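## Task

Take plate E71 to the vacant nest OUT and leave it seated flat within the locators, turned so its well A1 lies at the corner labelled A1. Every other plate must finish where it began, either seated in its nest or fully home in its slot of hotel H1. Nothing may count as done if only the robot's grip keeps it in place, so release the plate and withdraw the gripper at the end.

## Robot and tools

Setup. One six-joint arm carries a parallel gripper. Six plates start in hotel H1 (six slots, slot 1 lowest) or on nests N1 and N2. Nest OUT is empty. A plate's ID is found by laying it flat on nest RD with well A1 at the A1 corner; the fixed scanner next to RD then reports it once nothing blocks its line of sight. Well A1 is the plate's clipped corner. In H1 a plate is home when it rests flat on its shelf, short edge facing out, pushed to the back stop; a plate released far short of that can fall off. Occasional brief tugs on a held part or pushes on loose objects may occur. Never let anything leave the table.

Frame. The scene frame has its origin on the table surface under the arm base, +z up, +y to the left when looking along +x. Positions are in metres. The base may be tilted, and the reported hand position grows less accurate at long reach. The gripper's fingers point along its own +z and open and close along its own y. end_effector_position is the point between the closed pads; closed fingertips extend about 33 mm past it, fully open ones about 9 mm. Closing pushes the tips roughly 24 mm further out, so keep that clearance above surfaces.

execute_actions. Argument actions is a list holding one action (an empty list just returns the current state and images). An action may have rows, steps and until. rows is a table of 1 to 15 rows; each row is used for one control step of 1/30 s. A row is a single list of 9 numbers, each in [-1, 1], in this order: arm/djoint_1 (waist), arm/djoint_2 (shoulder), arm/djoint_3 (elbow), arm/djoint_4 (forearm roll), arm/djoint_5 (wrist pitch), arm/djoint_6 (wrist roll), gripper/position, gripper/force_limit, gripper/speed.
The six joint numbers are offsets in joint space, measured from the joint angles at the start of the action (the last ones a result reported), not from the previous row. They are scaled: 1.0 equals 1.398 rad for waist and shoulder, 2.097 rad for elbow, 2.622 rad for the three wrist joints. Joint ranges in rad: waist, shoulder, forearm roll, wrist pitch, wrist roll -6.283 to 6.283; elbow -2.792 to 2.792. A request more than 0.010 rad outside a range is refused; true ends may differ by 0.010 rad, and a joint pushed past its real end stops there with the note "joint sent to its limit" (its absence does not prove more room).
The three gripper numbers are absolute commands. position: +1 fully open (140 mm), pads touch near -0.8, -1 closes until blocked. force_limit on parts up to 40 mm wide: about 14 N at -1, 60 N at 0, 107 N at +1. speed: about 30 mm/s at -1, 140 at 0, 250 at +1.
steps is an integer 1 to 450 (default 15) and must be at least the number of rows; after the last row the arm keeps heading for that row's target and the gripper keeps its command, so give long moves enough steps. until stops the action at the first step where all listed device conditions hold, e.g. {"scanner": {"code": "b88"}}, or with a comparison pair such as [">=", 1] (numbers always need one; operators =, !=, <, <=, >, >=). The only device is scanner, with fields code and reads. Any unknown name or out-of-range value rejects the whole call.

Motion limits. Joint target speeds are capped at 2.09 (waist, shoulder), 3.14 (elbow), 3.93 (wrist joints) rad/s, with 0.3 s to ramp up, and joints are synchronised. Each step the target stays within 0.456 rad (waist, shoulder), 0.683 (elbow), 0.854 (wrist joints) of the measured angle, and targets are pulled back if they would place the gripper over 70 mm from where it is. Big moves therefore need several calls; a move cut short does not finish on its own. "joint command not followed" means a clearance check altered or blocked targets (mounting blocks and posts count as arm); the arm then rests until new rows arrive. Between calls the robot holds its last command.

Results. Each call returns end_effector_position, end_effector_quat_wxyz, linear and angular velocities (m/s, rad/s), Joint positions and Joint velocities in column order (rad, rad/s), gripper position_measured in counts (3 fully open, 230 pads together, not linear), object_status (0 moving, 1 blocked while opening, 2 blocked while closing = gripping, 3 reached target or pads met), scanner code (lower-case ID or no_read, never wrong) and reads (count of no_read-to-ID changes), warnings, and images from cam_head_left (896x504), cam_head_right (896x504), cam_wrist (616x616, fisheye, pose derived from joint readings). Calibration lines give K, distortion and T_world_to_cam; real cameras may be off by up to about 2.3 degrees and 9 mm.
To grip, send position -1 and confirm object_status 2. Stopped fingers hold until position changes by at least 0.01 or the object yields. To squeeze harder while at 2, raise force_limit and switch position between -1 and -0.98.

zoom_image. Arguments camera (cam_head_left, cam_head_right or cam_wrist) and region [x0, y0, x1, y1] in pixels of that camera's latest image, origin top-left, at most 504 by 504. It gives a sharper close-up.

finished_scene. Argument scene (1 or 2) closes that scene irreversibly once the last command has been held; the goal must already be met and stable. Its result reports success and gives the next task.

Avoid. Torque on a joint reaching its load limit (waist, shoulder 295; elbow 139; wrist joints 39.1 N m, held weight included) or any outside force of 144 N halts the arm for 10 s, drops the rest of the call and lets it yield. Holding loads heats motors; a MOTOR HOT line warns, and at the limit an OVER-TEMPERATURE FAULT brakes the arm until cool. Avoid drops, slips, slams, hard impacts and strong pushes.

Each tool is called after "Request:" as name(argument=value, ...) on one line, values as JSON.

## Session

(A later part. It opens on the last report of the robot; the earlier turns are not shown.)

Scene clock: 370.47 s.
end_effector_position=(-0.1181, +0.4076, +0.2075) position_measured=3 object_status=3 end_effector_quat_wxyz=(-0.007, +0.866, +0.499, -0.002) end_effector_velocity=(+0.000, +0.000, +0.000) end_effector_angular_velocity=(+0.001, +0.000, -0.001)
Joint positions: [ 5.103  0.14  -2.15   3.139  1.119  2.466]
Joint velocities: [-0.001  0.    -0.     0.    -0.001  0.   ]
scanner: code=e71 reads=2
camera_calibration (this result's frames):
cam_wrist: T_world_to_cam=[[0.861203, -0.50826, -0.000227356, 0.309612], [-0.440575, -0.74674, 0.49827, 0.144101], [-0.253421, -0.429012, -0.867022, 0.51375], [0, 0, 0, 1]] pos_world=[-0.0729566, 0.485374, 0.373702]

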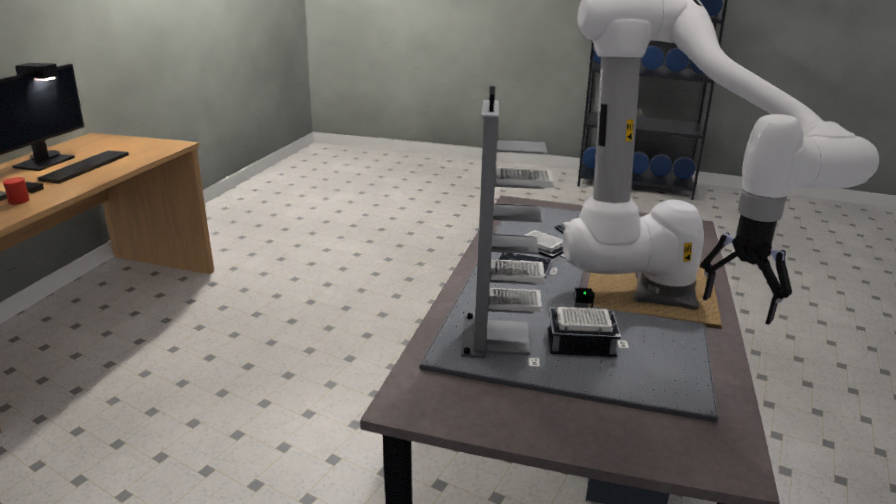

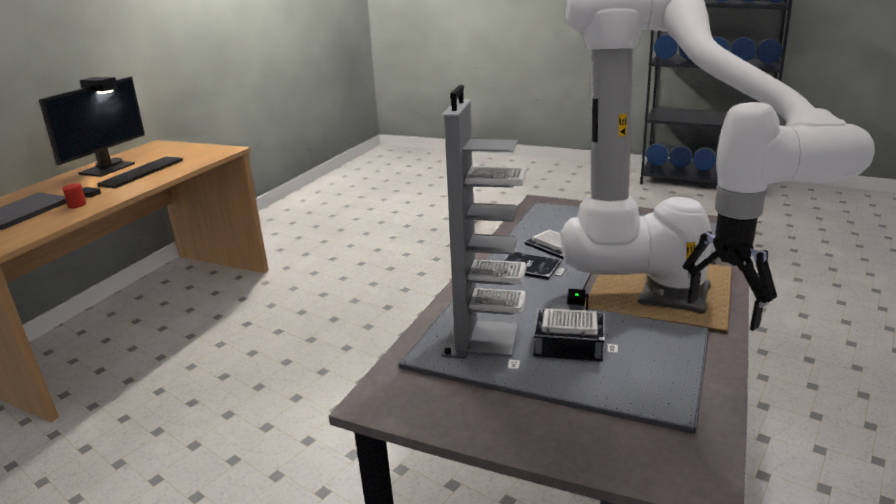

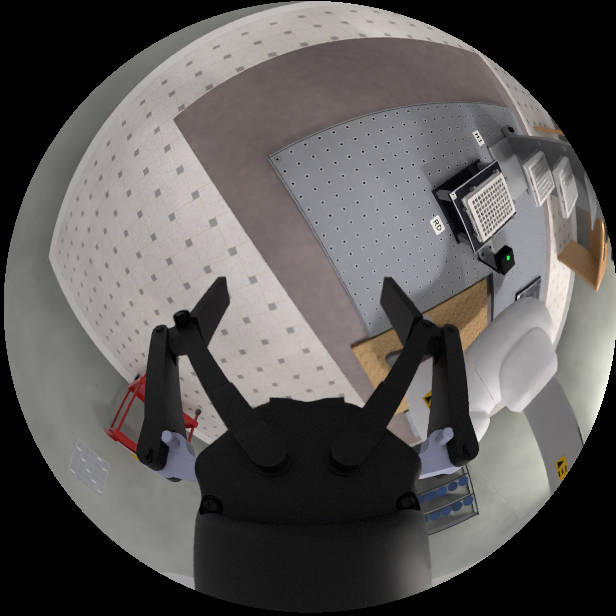

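Request:
execute_actions(actions=[{"rows":[[-0.624,0,0,0,0,0,1,0,0]],"steps":75}])

Scene clock: 375.30 s.
end_effector_position=(+0.2367, +0.3539, +0.2044) position_measured=3 object_status=3 end_effector_quat_wxyz=(-0.004, +0.996, +0.086, -0.000) end_effector_velocity=(-0.000, -0.000, -0.000) end_effector_angular_velocity=(-0.001, +0.000, +0.000)
Joint positions: [ 4.231  0.14  -2.15   3.139  1.119  2.466]
Joint velocities: [ 0. -0. -0. -0.  0. -0.]
scanner: code=e71 reads=2
camera_calibration (this result's frames):
cam_wrist: T_world_to_cam=[[0.164463, -0.986363, 0.00637922, 0.309559], [-0.853971, -0.139146, 0.501371, 0.144046], [-0.493646, -0.0879047, -0.865209, 0.51372], [0, 0, 0, 1]] pos_world=[0.325695, 0.370539, 0.37028]

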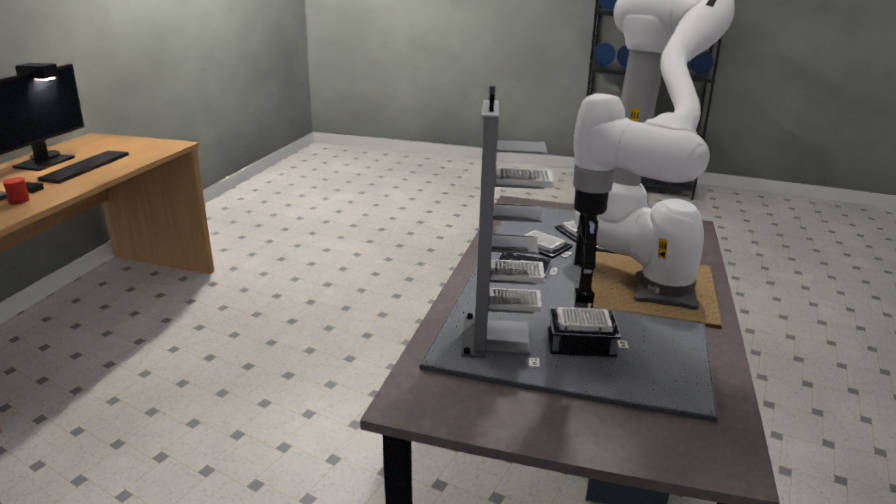

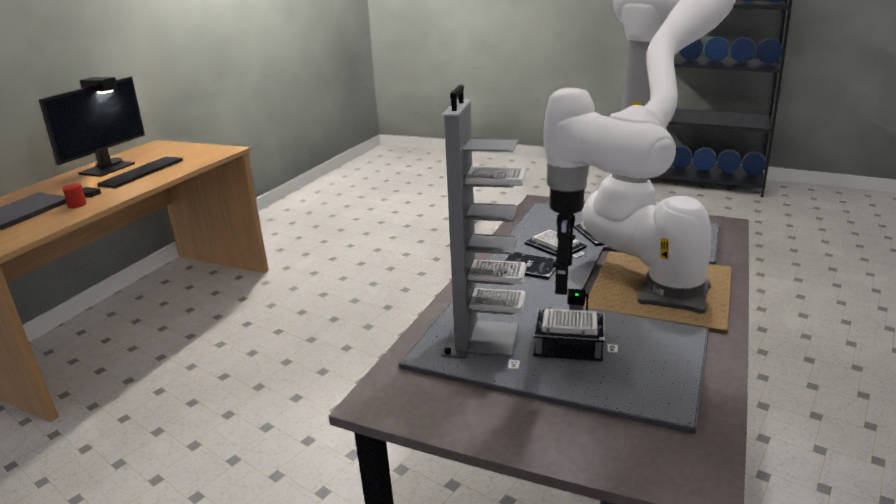

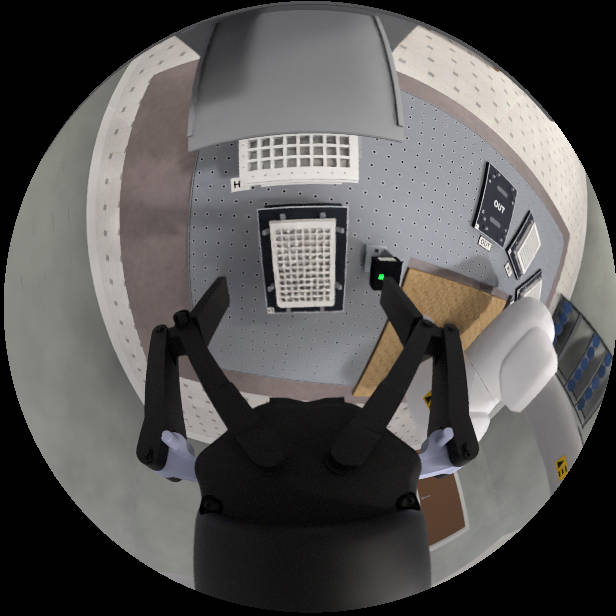

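Request:
execute_actions(actions=[{"rows":[[0,-0.045,-0.034,0,-0.051,0,0.5,0,0]],"steps":35}])

Scene clock: 380.60 s.
end_effector_position=(+0.2372, +0.3558, +0.1430) position_measured=66 object_status=3 end_effector_quat_wxyz=(-0.004, +0.996, +0.086, -0.001) end_effector_velocity=(-0.000, -0.000, -0.000) end_effector_angular_velocity=(-0.001, +0.001, +0.000)
Joint positions: [ 4.231  0.077 -2.222  3.139  0.986  2.466]
Joint velocities: [ 0.    -0.     0.     0.     0.001 -0.   ]
scanner: code=e71 reads=2
camera_calibration (this result's frames):
cam_wrist: T_world_to_cam=[[0.164738, -0.986314, 0.00670932, 0.311599], [-0.853739, -0.139182, 0.501756, 0.175369], [-0.493955, -0.0883864, -0.864983, 0.461255], [0, 0, 0, 1]] pos_world=[0.326226, 0.372511, 0.308895]

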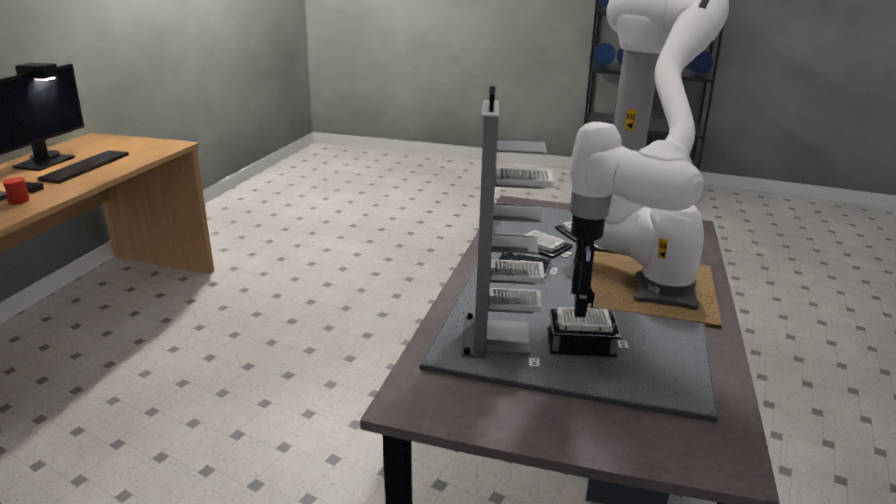

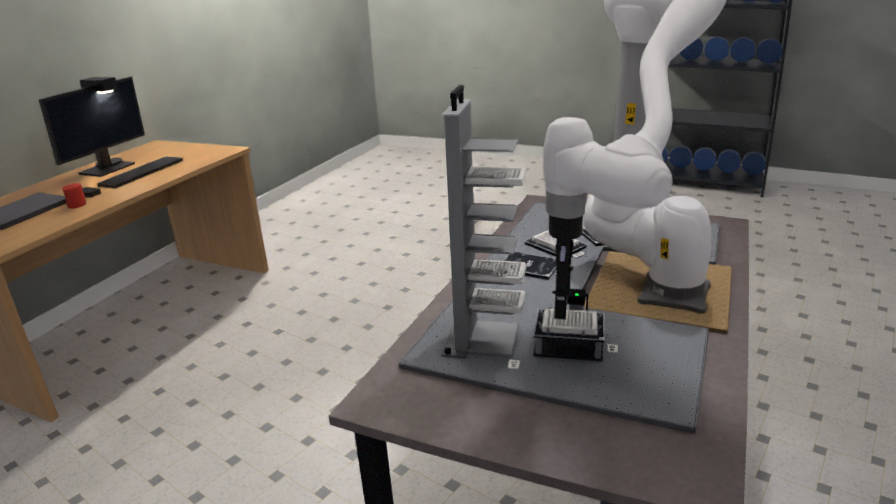

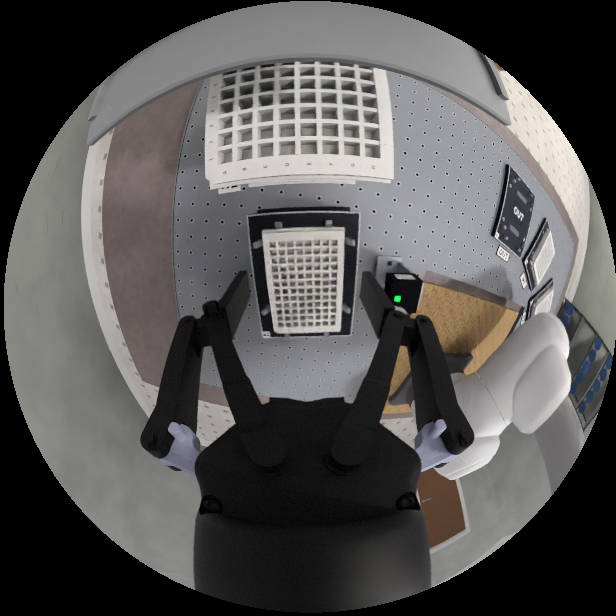

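Request:
execute_actions(actions=[{"rows":[[0,-0.021,-0.015,0,-0.023,0,0.5,0,0]],"steps":30}])

Request:
execute_actions(actions=[{"rows":[[0,0,0,0,0,0,-1,0,-0.5]],"steps":30}])

Scene clock: 383.93 s.
end_effector_position=(+0.2363, +0.3547, +0.1162) position_measured=66 object_status=3 end_effector_quat_wxyz=(-0.004, +0.996, +0.087, -0.001) end_effector_velocity=(+0.000, +0.000, +0.000) end_effector_angular_velocity=(+0.001, -0.000, +0.000)
Joint positions: [ 4.231  0.047 -2.253  3.139  0.925  2.466]
Joint velocities: [ 0.  0. -0. -0. -0.  0.]
scanner: code=e71 reads=2
camera_calibration (this result's frames):
cam_wrist: T_world_to_cam=[[0.164902, -0.986285, 0.00706342, 0.310695], [-0.853552, -0.139114, 0.502092, 0.187778], [-0.494223, -0.0888249, -0.864785, 0.437687], [0, 0, 0, 1]] pos_world=[0.325358, 0.371434, 0.282029]

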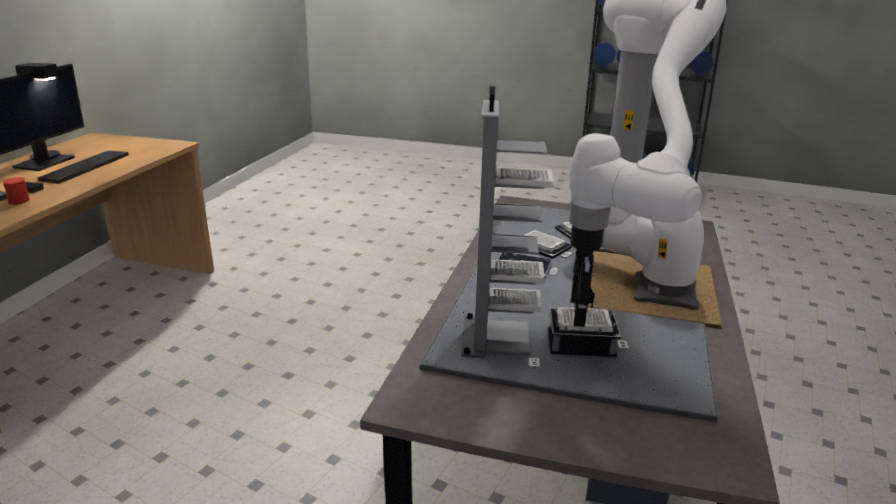

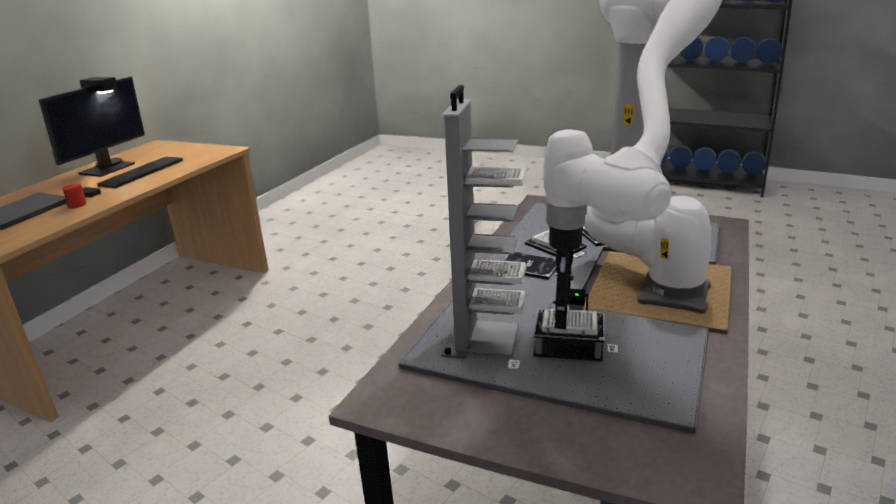

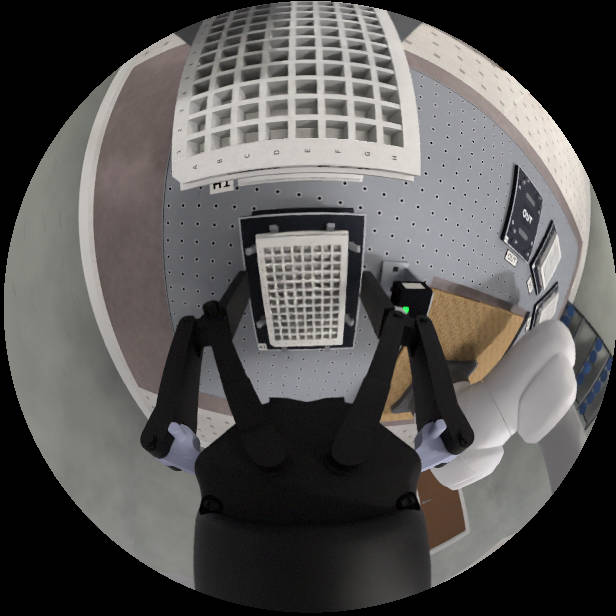

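Scene clock: 384.93 s.
end_effector_position=(+0.2364, +0.3547, +0.1163) position_measured=135 object_status=2 end_effector_quat_wxyz=(-0.004, +0.996, +0.087, -0.001) end_effector_velocity=(-0.001, +0.001, -0.000) end_effector_angular_velocity=(+0.000, +0.002, +0.001)
Joint positions: [ 4.231  0.048 -2.253  3.139  0.925  2.466]
Joint velocities: [ 0.002 -0.001 -0.     0.002  0.    -0.   ]
scanner: code=e71 reads=2
camera_calibration (this result's frames):
cam_wrist: T_world_to_cam=[[0.165043, -0.986261, 0.00709638, 0.310655], [-0.853687, -0.139247, 0.501826, 0.187971], [-0.493943, -0.088881, -0.86494, 0.437797], [0, 0, 0, 1]] pos_world=[0.325444, 0.371473, 0.282135]

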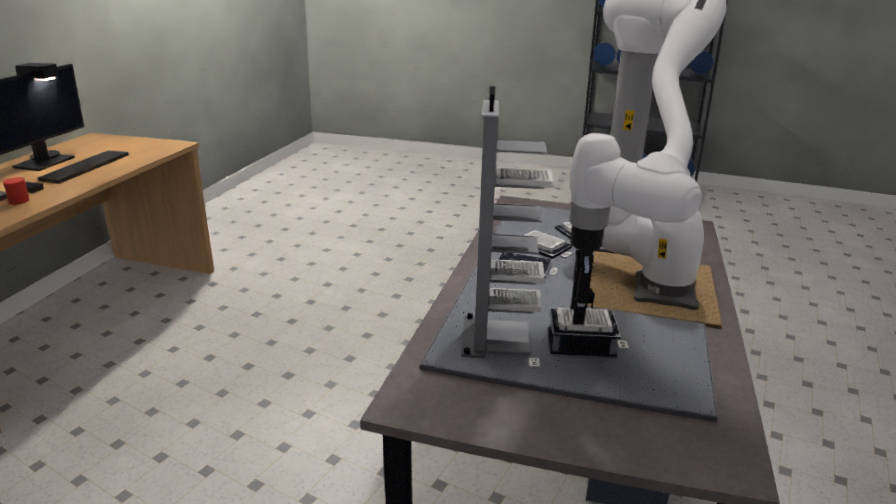

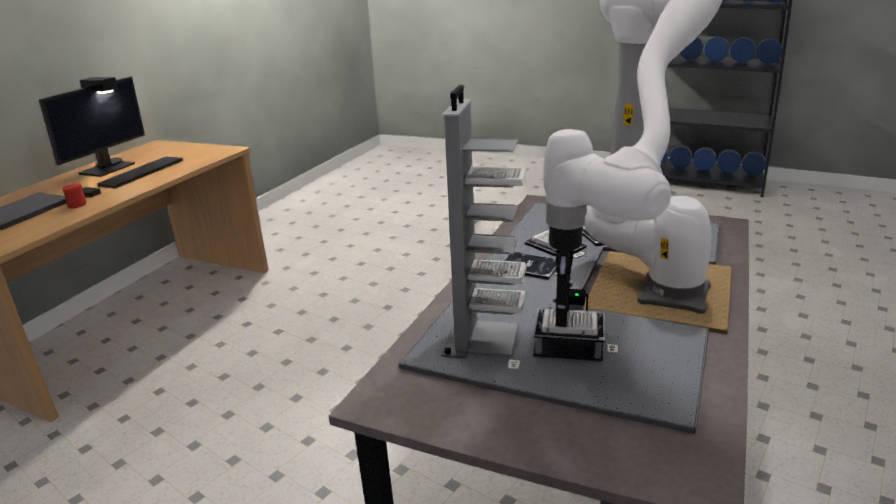

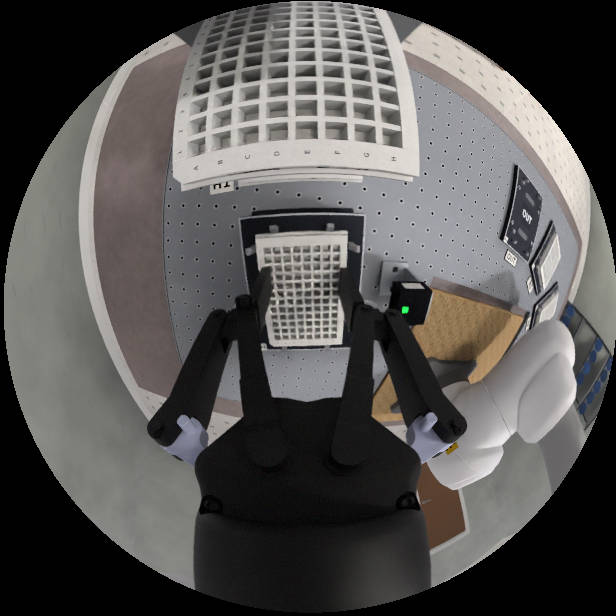

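Request:
execute_actions(actions=[{"rows":[[0,0,0,0,0,0,0.5,0,0]],"steps":20}])

Request:
execute_actions(actions=[{"rows":[[0,-0.006,-0.0045,0,-0.007,0,0.5,0,0]],"steps":20}])

Request:
execute_actions(actions=[{"rows":[[0,0,0,0,0,0,-1,0,-0.5]],"steps":30}])

Scene clock: 395.10 s.
end_effector_position=(+0.2370, +0.3550, +0.1205) position_measured=233 object_status=3 end_effector_quat_wxyz=(-0.002, +0.996, +0.087, -0.001) end_effector_velocity=(+0.000, +0.000, -0.000) end_effector_angular_velocity=(+0.000, -0.000, -0.001)
Joint positions: [ 4.231  0.05  -2.246  3.138  0.938  2.466]
Joint velocities: [-0.    -0.    -0.    -0.    -0.     0.001]
FORCE FAULT: contact force on the arm reached its limit, and the arm stopped for 10 seconds. The contact can be on any part of the arm, not only on its tool. The arm ran no command of this call. The arm holds still and accepts commands again. Move the arm away from the contact; if what it grips holds it there, let go first. Pushing or pulling that hard again can fault the arm again.
scanner: code=e71 reads=2
camera_calibration (this result's frames):
cam_wrist: T_world_to_cam=[[0.165664, -0.986129, 0.0102459, 0.310263], [-0.853183, -0.138104, 0.502996, 0.185678], [-0.494604, -0.0920701, -0.864228, 0.442957], [0, 0, 0, 1]] pos_world=[0.326107, 0.372385, 0.286242]

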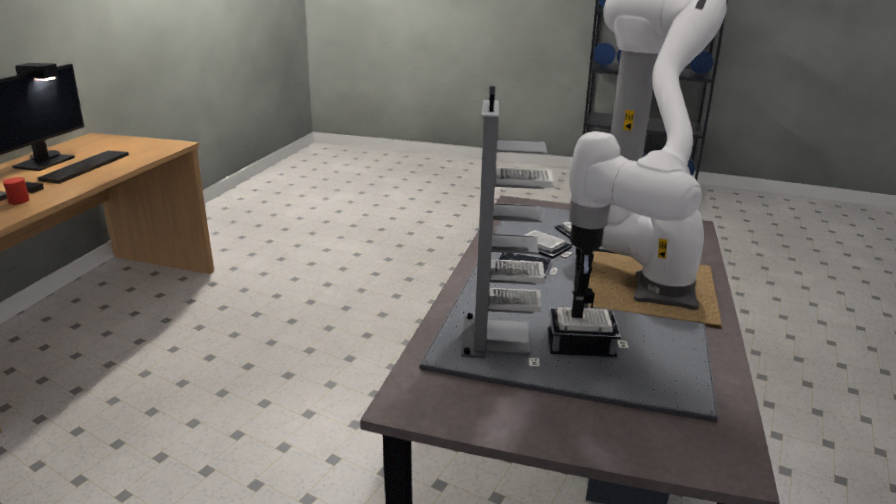

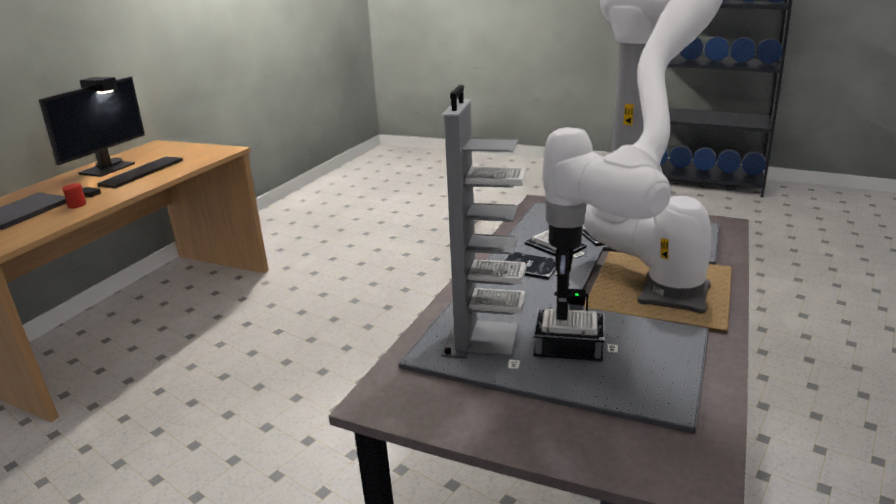

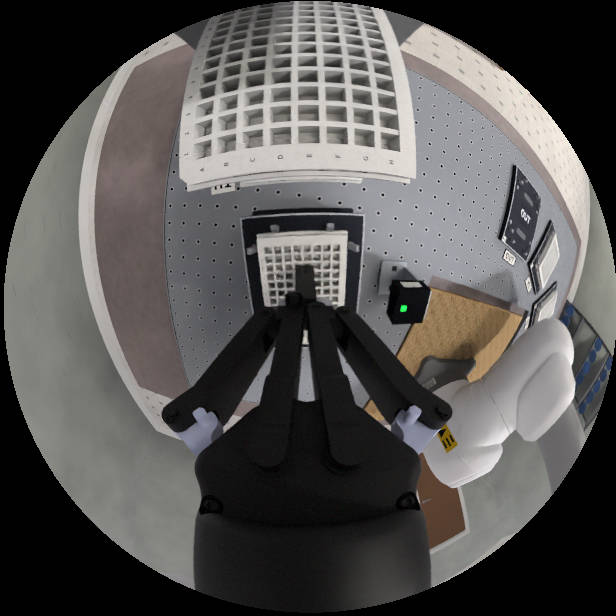

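Scene clock: 405.20 s.
end_effector_position=(+0.2379, +0.3570, +0.1206) position_measured=66 object_status=3 end_effector_quat_wxyz=(-0.004, +0.996, +0.087, -0.000) end_effector_velocity=(-0.000, +0.000, +0.000) end_effector_angular_velocity=(+0.001, -0.000, +0.000)
Joint positions: [ 4.231  0.049 -2.245  3.138  0.934  2.466]
Joint velocities: [0.001 0.001 0.    0.    0.    0.   ]
FORCE FAULT: contact force on the arm reached its limit, and the arm stopped for 10 seconds. The contact can be on any part of the arm, not only on its tool. The arm's remaining commands of this call were not run. The arm holds still and accepts commands again. Move the arm away from the contact; if what it grips holds it there, let go first. Pushing or pulling that hard again can fault the arm again.
scanner: code=e71 reads=2
camera_calibration (this result's frames):
cam_wrist: T_world_to_cam=[[0.165357, -0.986211, 0.00668472, 0.312627], [-0.854074, -0.139806, 0.501011, 0.1878], [-0.493168, -0.0885551, -0.865415, 0.442223], [0, 0, 0, 1]] pos_world=[0.326791, 0.373732, 0.286526]

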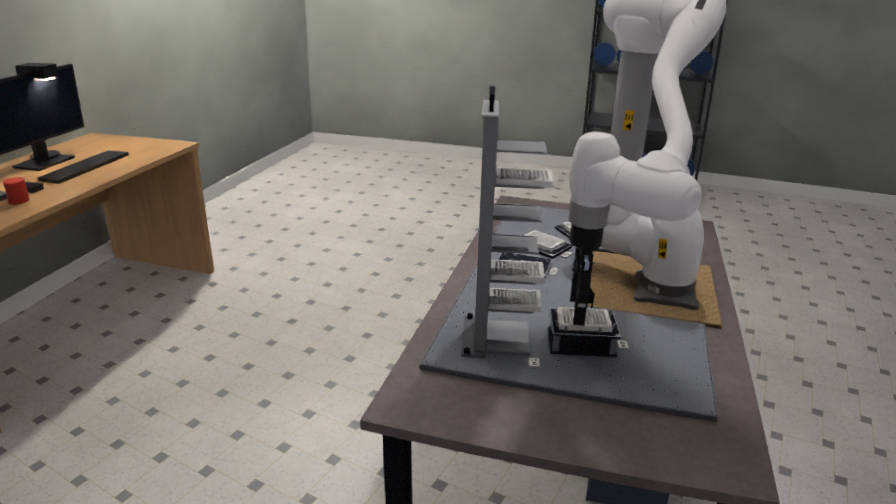

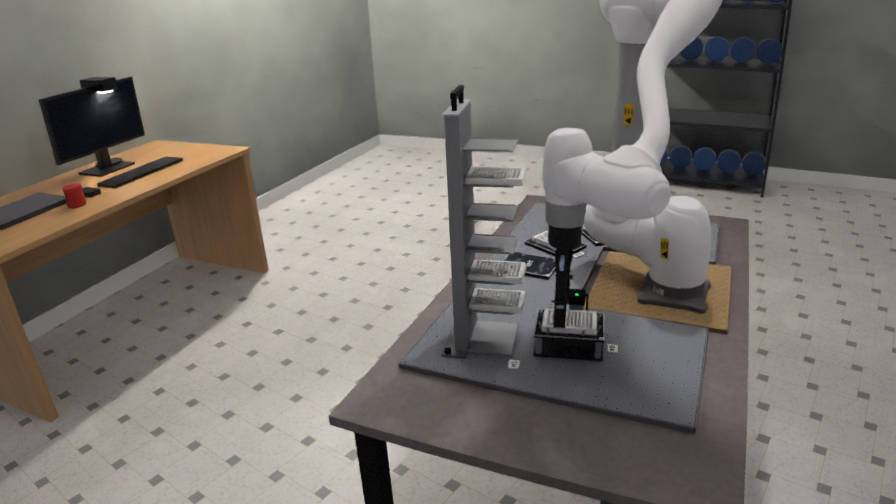

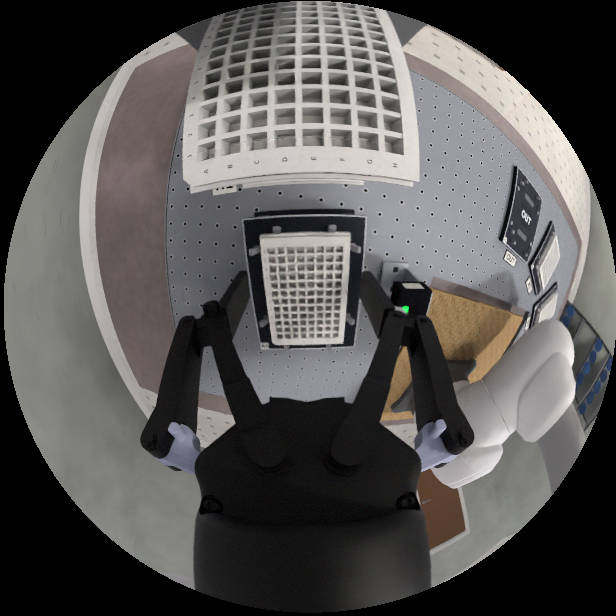

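Scene clock: 406.20 s.
end_effector_position=(+0.2379, +0.3568, +0.1206) position_measured=198 object_status=0 end_effector_quat_wxyz=(-0.004, +0.996, +0.087, -0.000) end_effector_velocity=(+0.000, -0.000, -0.000) end_effector_angular_velocity=(-0.000, +0.000, +0.000)
Joint positions: [ 4.231  0.049 -2.245  3.138  0.935  2.466]
Joint velocities: [-0.    -0.001  0.     0.     0.    -0.001]
scanner: code=e71 reads=2
camera_calibration (this result's frames):
cam_wrist: T_world_to_cam=[[0.165471, -0.986188, 0.00720713, 0.312355], [-0.853994, -0.139628, 0.501197, 0.187634], [-0.493268, -0.0890884, -0.865303, 0.442385], [0, 0, 0, 1]] pos_world=[0.326767, 0.373651, 0.286504]

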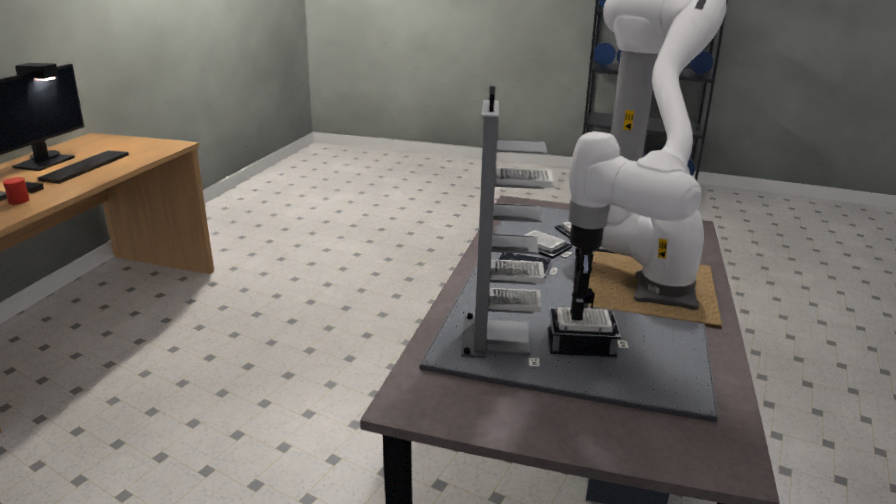

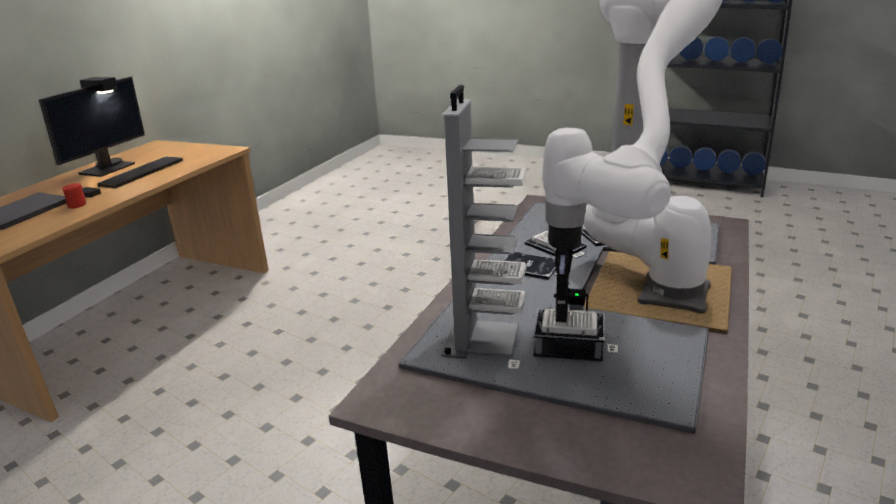

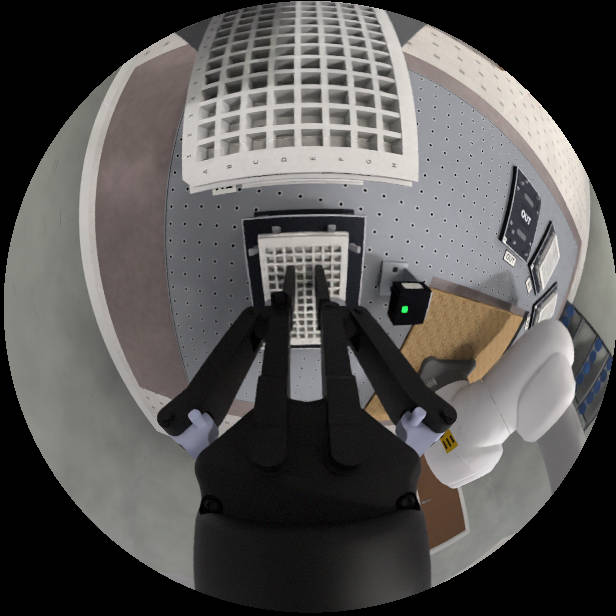

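Request:
execute_actions(actions=[{"rows":[[0,0,0,0,0,0,0.5,0,0.5]],"steps":25}])

Scene clock: 410.30 s.
end_effector_position=(+0.2379, +0.3569, +0.1206) position_measured=66 object_status=3 end_effector_quat_wxyz=(-0.004, +0.996, +0.087, -0.000) end_effector_velocity=(-0.000, -0.000, -0.000) end_effector_angular_velocity=(-0.001, +0.001, -0.000)
Joint positions: [ 4.231  0.049 -2.244  3.138  0.935  2.466]
Joint velocities: [ 0.001 -0.    -0.001 -0.     0.001  0.001]
scanner: code=e71 reads=2
camera_calibration (this result's frames):
cam_wrist: T_world_to_cam=[[0.165465, -0.98619, 0.00711809, 0.312423], [-0.854018, -0.139672, 0.501144, 0.187673], [-0.493229, -0.0890008, -0.865335, 0.442412], [0, 0, 0, 1]] pos_world=[0.326792, 0.373696, 0.286559]

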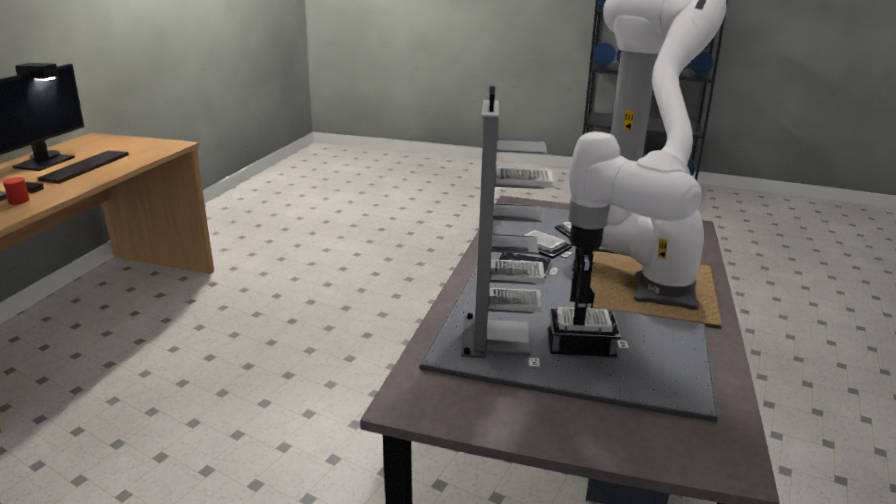

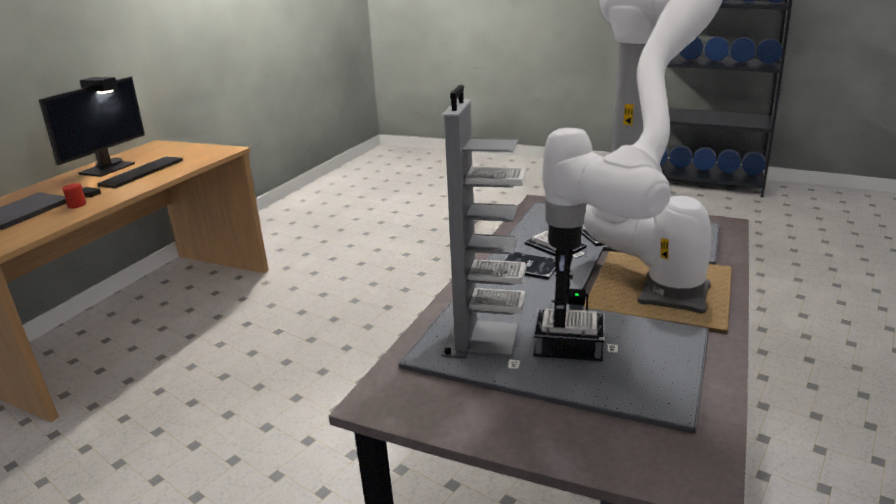

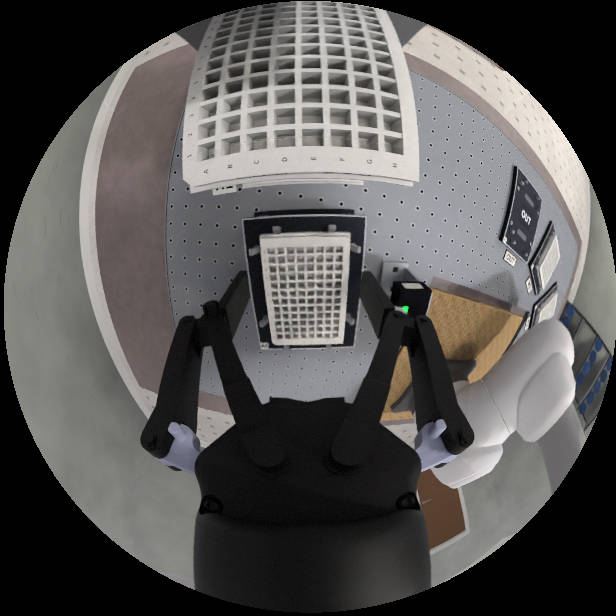

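Lower ~13 mm to ≈.107.

Request:
execute_actions(actions=[{"rows":[[0,-0.011,-0.0075,0,-0.012,0,0.5,0,0]],"steps":25}])

Scene clock: 412.43 s.
end_effector_position=(+0.2374, +0.3561, +0.1070) position_measured=66 object_status=3 end_effector_quat_wxyz=(-0.004, +0.996, +0.087, -0.000) end_effector_velocity=(-0.000, +0.000, +0.000) end_effector_angular_velocity=(-0.000, -0.000, +0.001)
Joint positions: [ 4.231  0.033 -2.26   3.138  0.903  2.466]
Joint velocities: [ 0.     0.     0.    -0.     0.    -0.001]
scanner: code=e71 reads=2
camera_calibration (this result's frames):
cam_wrist: T_world_to_cam=[[0.16565, -0.986159, 0.00706733, 0.311753], [-0.85405, -0.139869, 0.501034, 0.194029], [-0.493111, -0.0890323, -0.865399, 0.430253], [0, 0, 0, 1]] pos_world=[0.326231, 0.372883, 0.272922]

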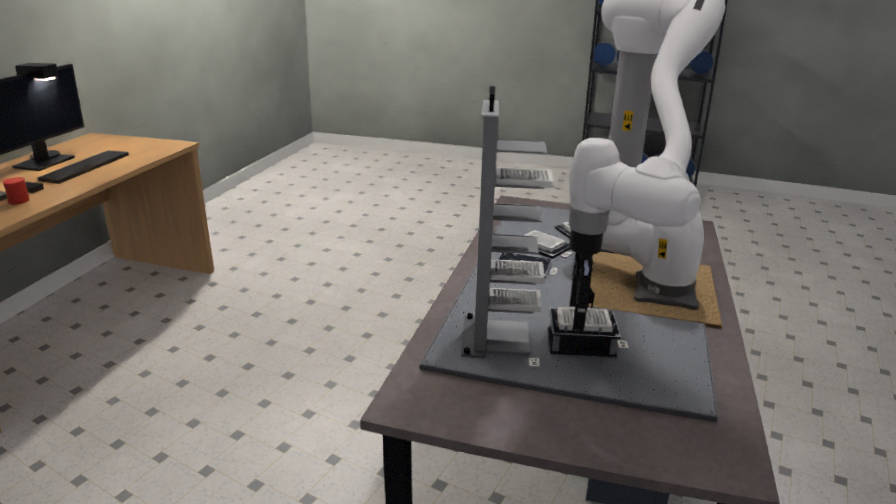

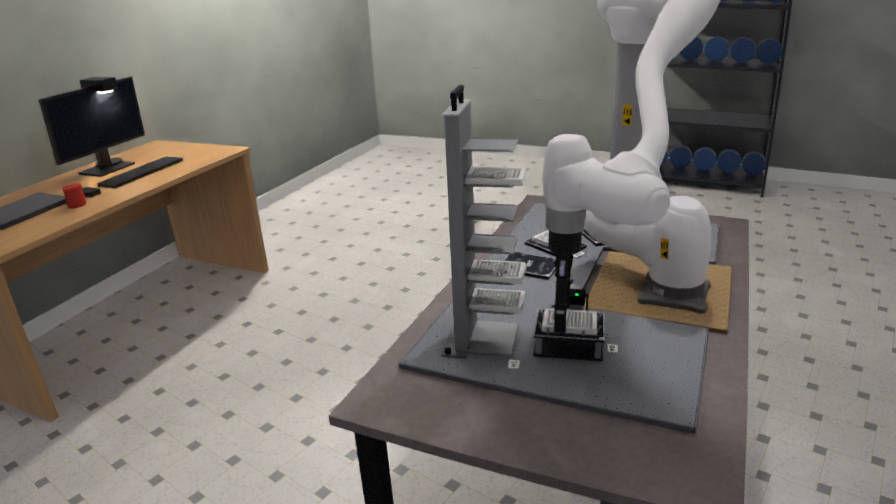

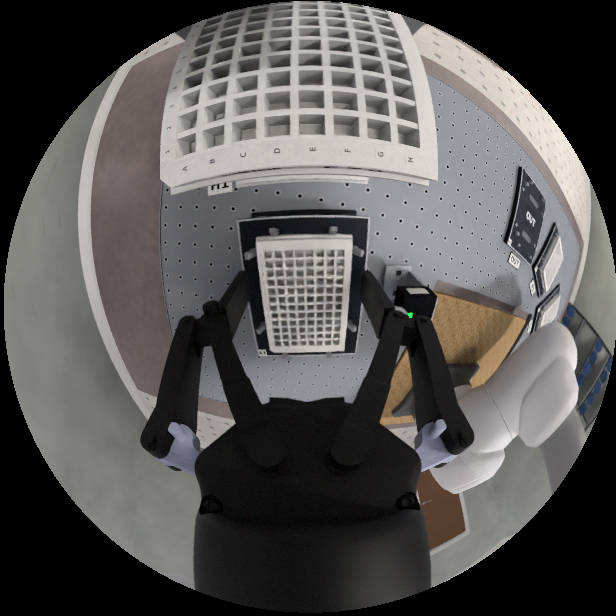

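Request:
execute_actions(actions=[{"rows":[[0,0,0,0,0,0,-1,-0.6,-0.6]],"steps":30}])

Scene clock: 415.47 s.
end_effector_position=(+0.2374, +0.3562, +0.1071) position_measured=107 object_status=2 end_effector_quat_wxyz=(-0.004, +0.996, +0.087, -0.000) end_effector_velocity=(-0.000, -0.000, -0.000) end_effector_angular_velocity=(-0.001, -0.000, +0.002)
Joint positions: [ 4.231  0.033 -2.26   3.138  0.903  2.466]
Joint velocities: [ 0.001  0.    -0.001 -0.001  0.    -0.001]
scanner: code=e71 reads=2
camera_calibration (this result's frames):
cam_wrist: T_world_to_cam=[[0.165578, -0.986173, 0.00683341, 0.311938], [-0.854075, -0.139927, 0.500976, 0.194074], [-0.493092, -0.0887868, -0.865434, 0.430287], [0, 0, 0, 1]] pos_world=[0.326275, 0.372985, 0.273028]

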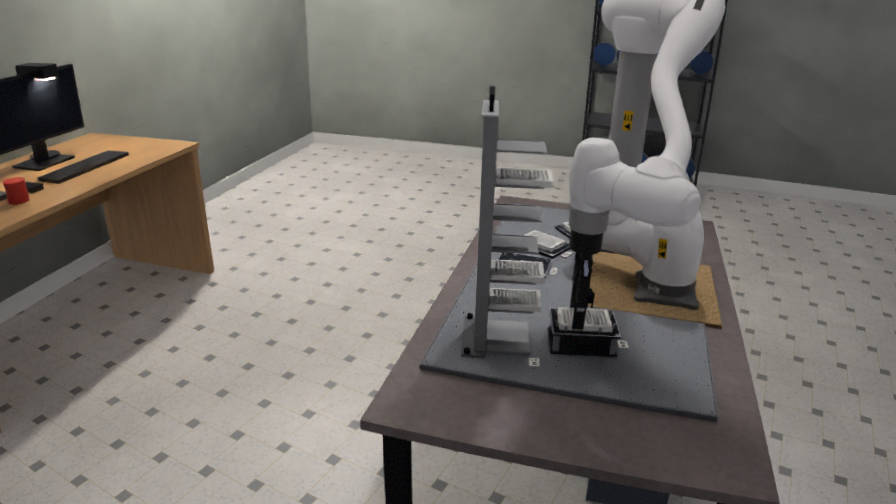

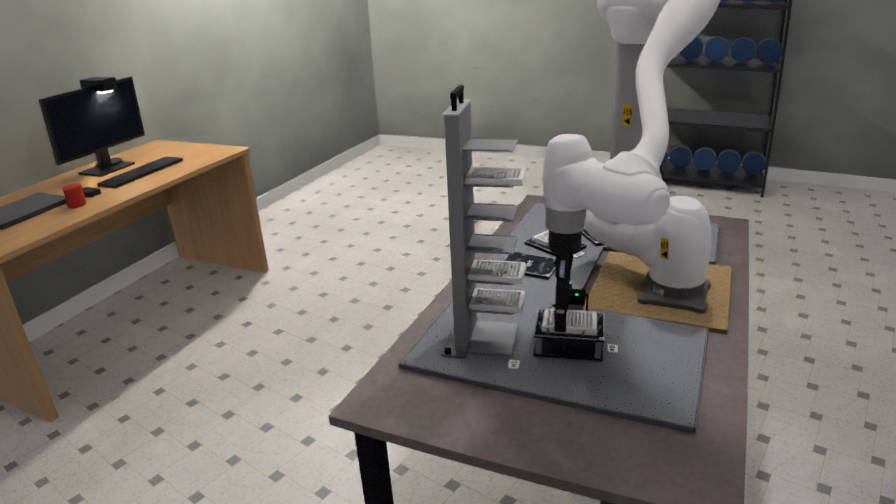

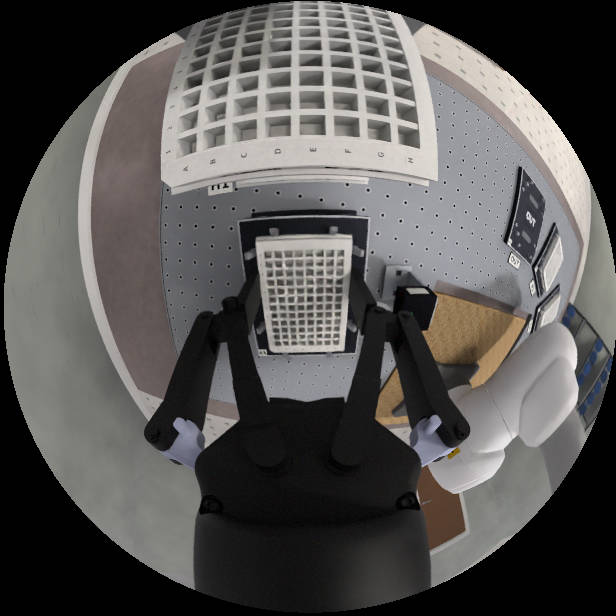

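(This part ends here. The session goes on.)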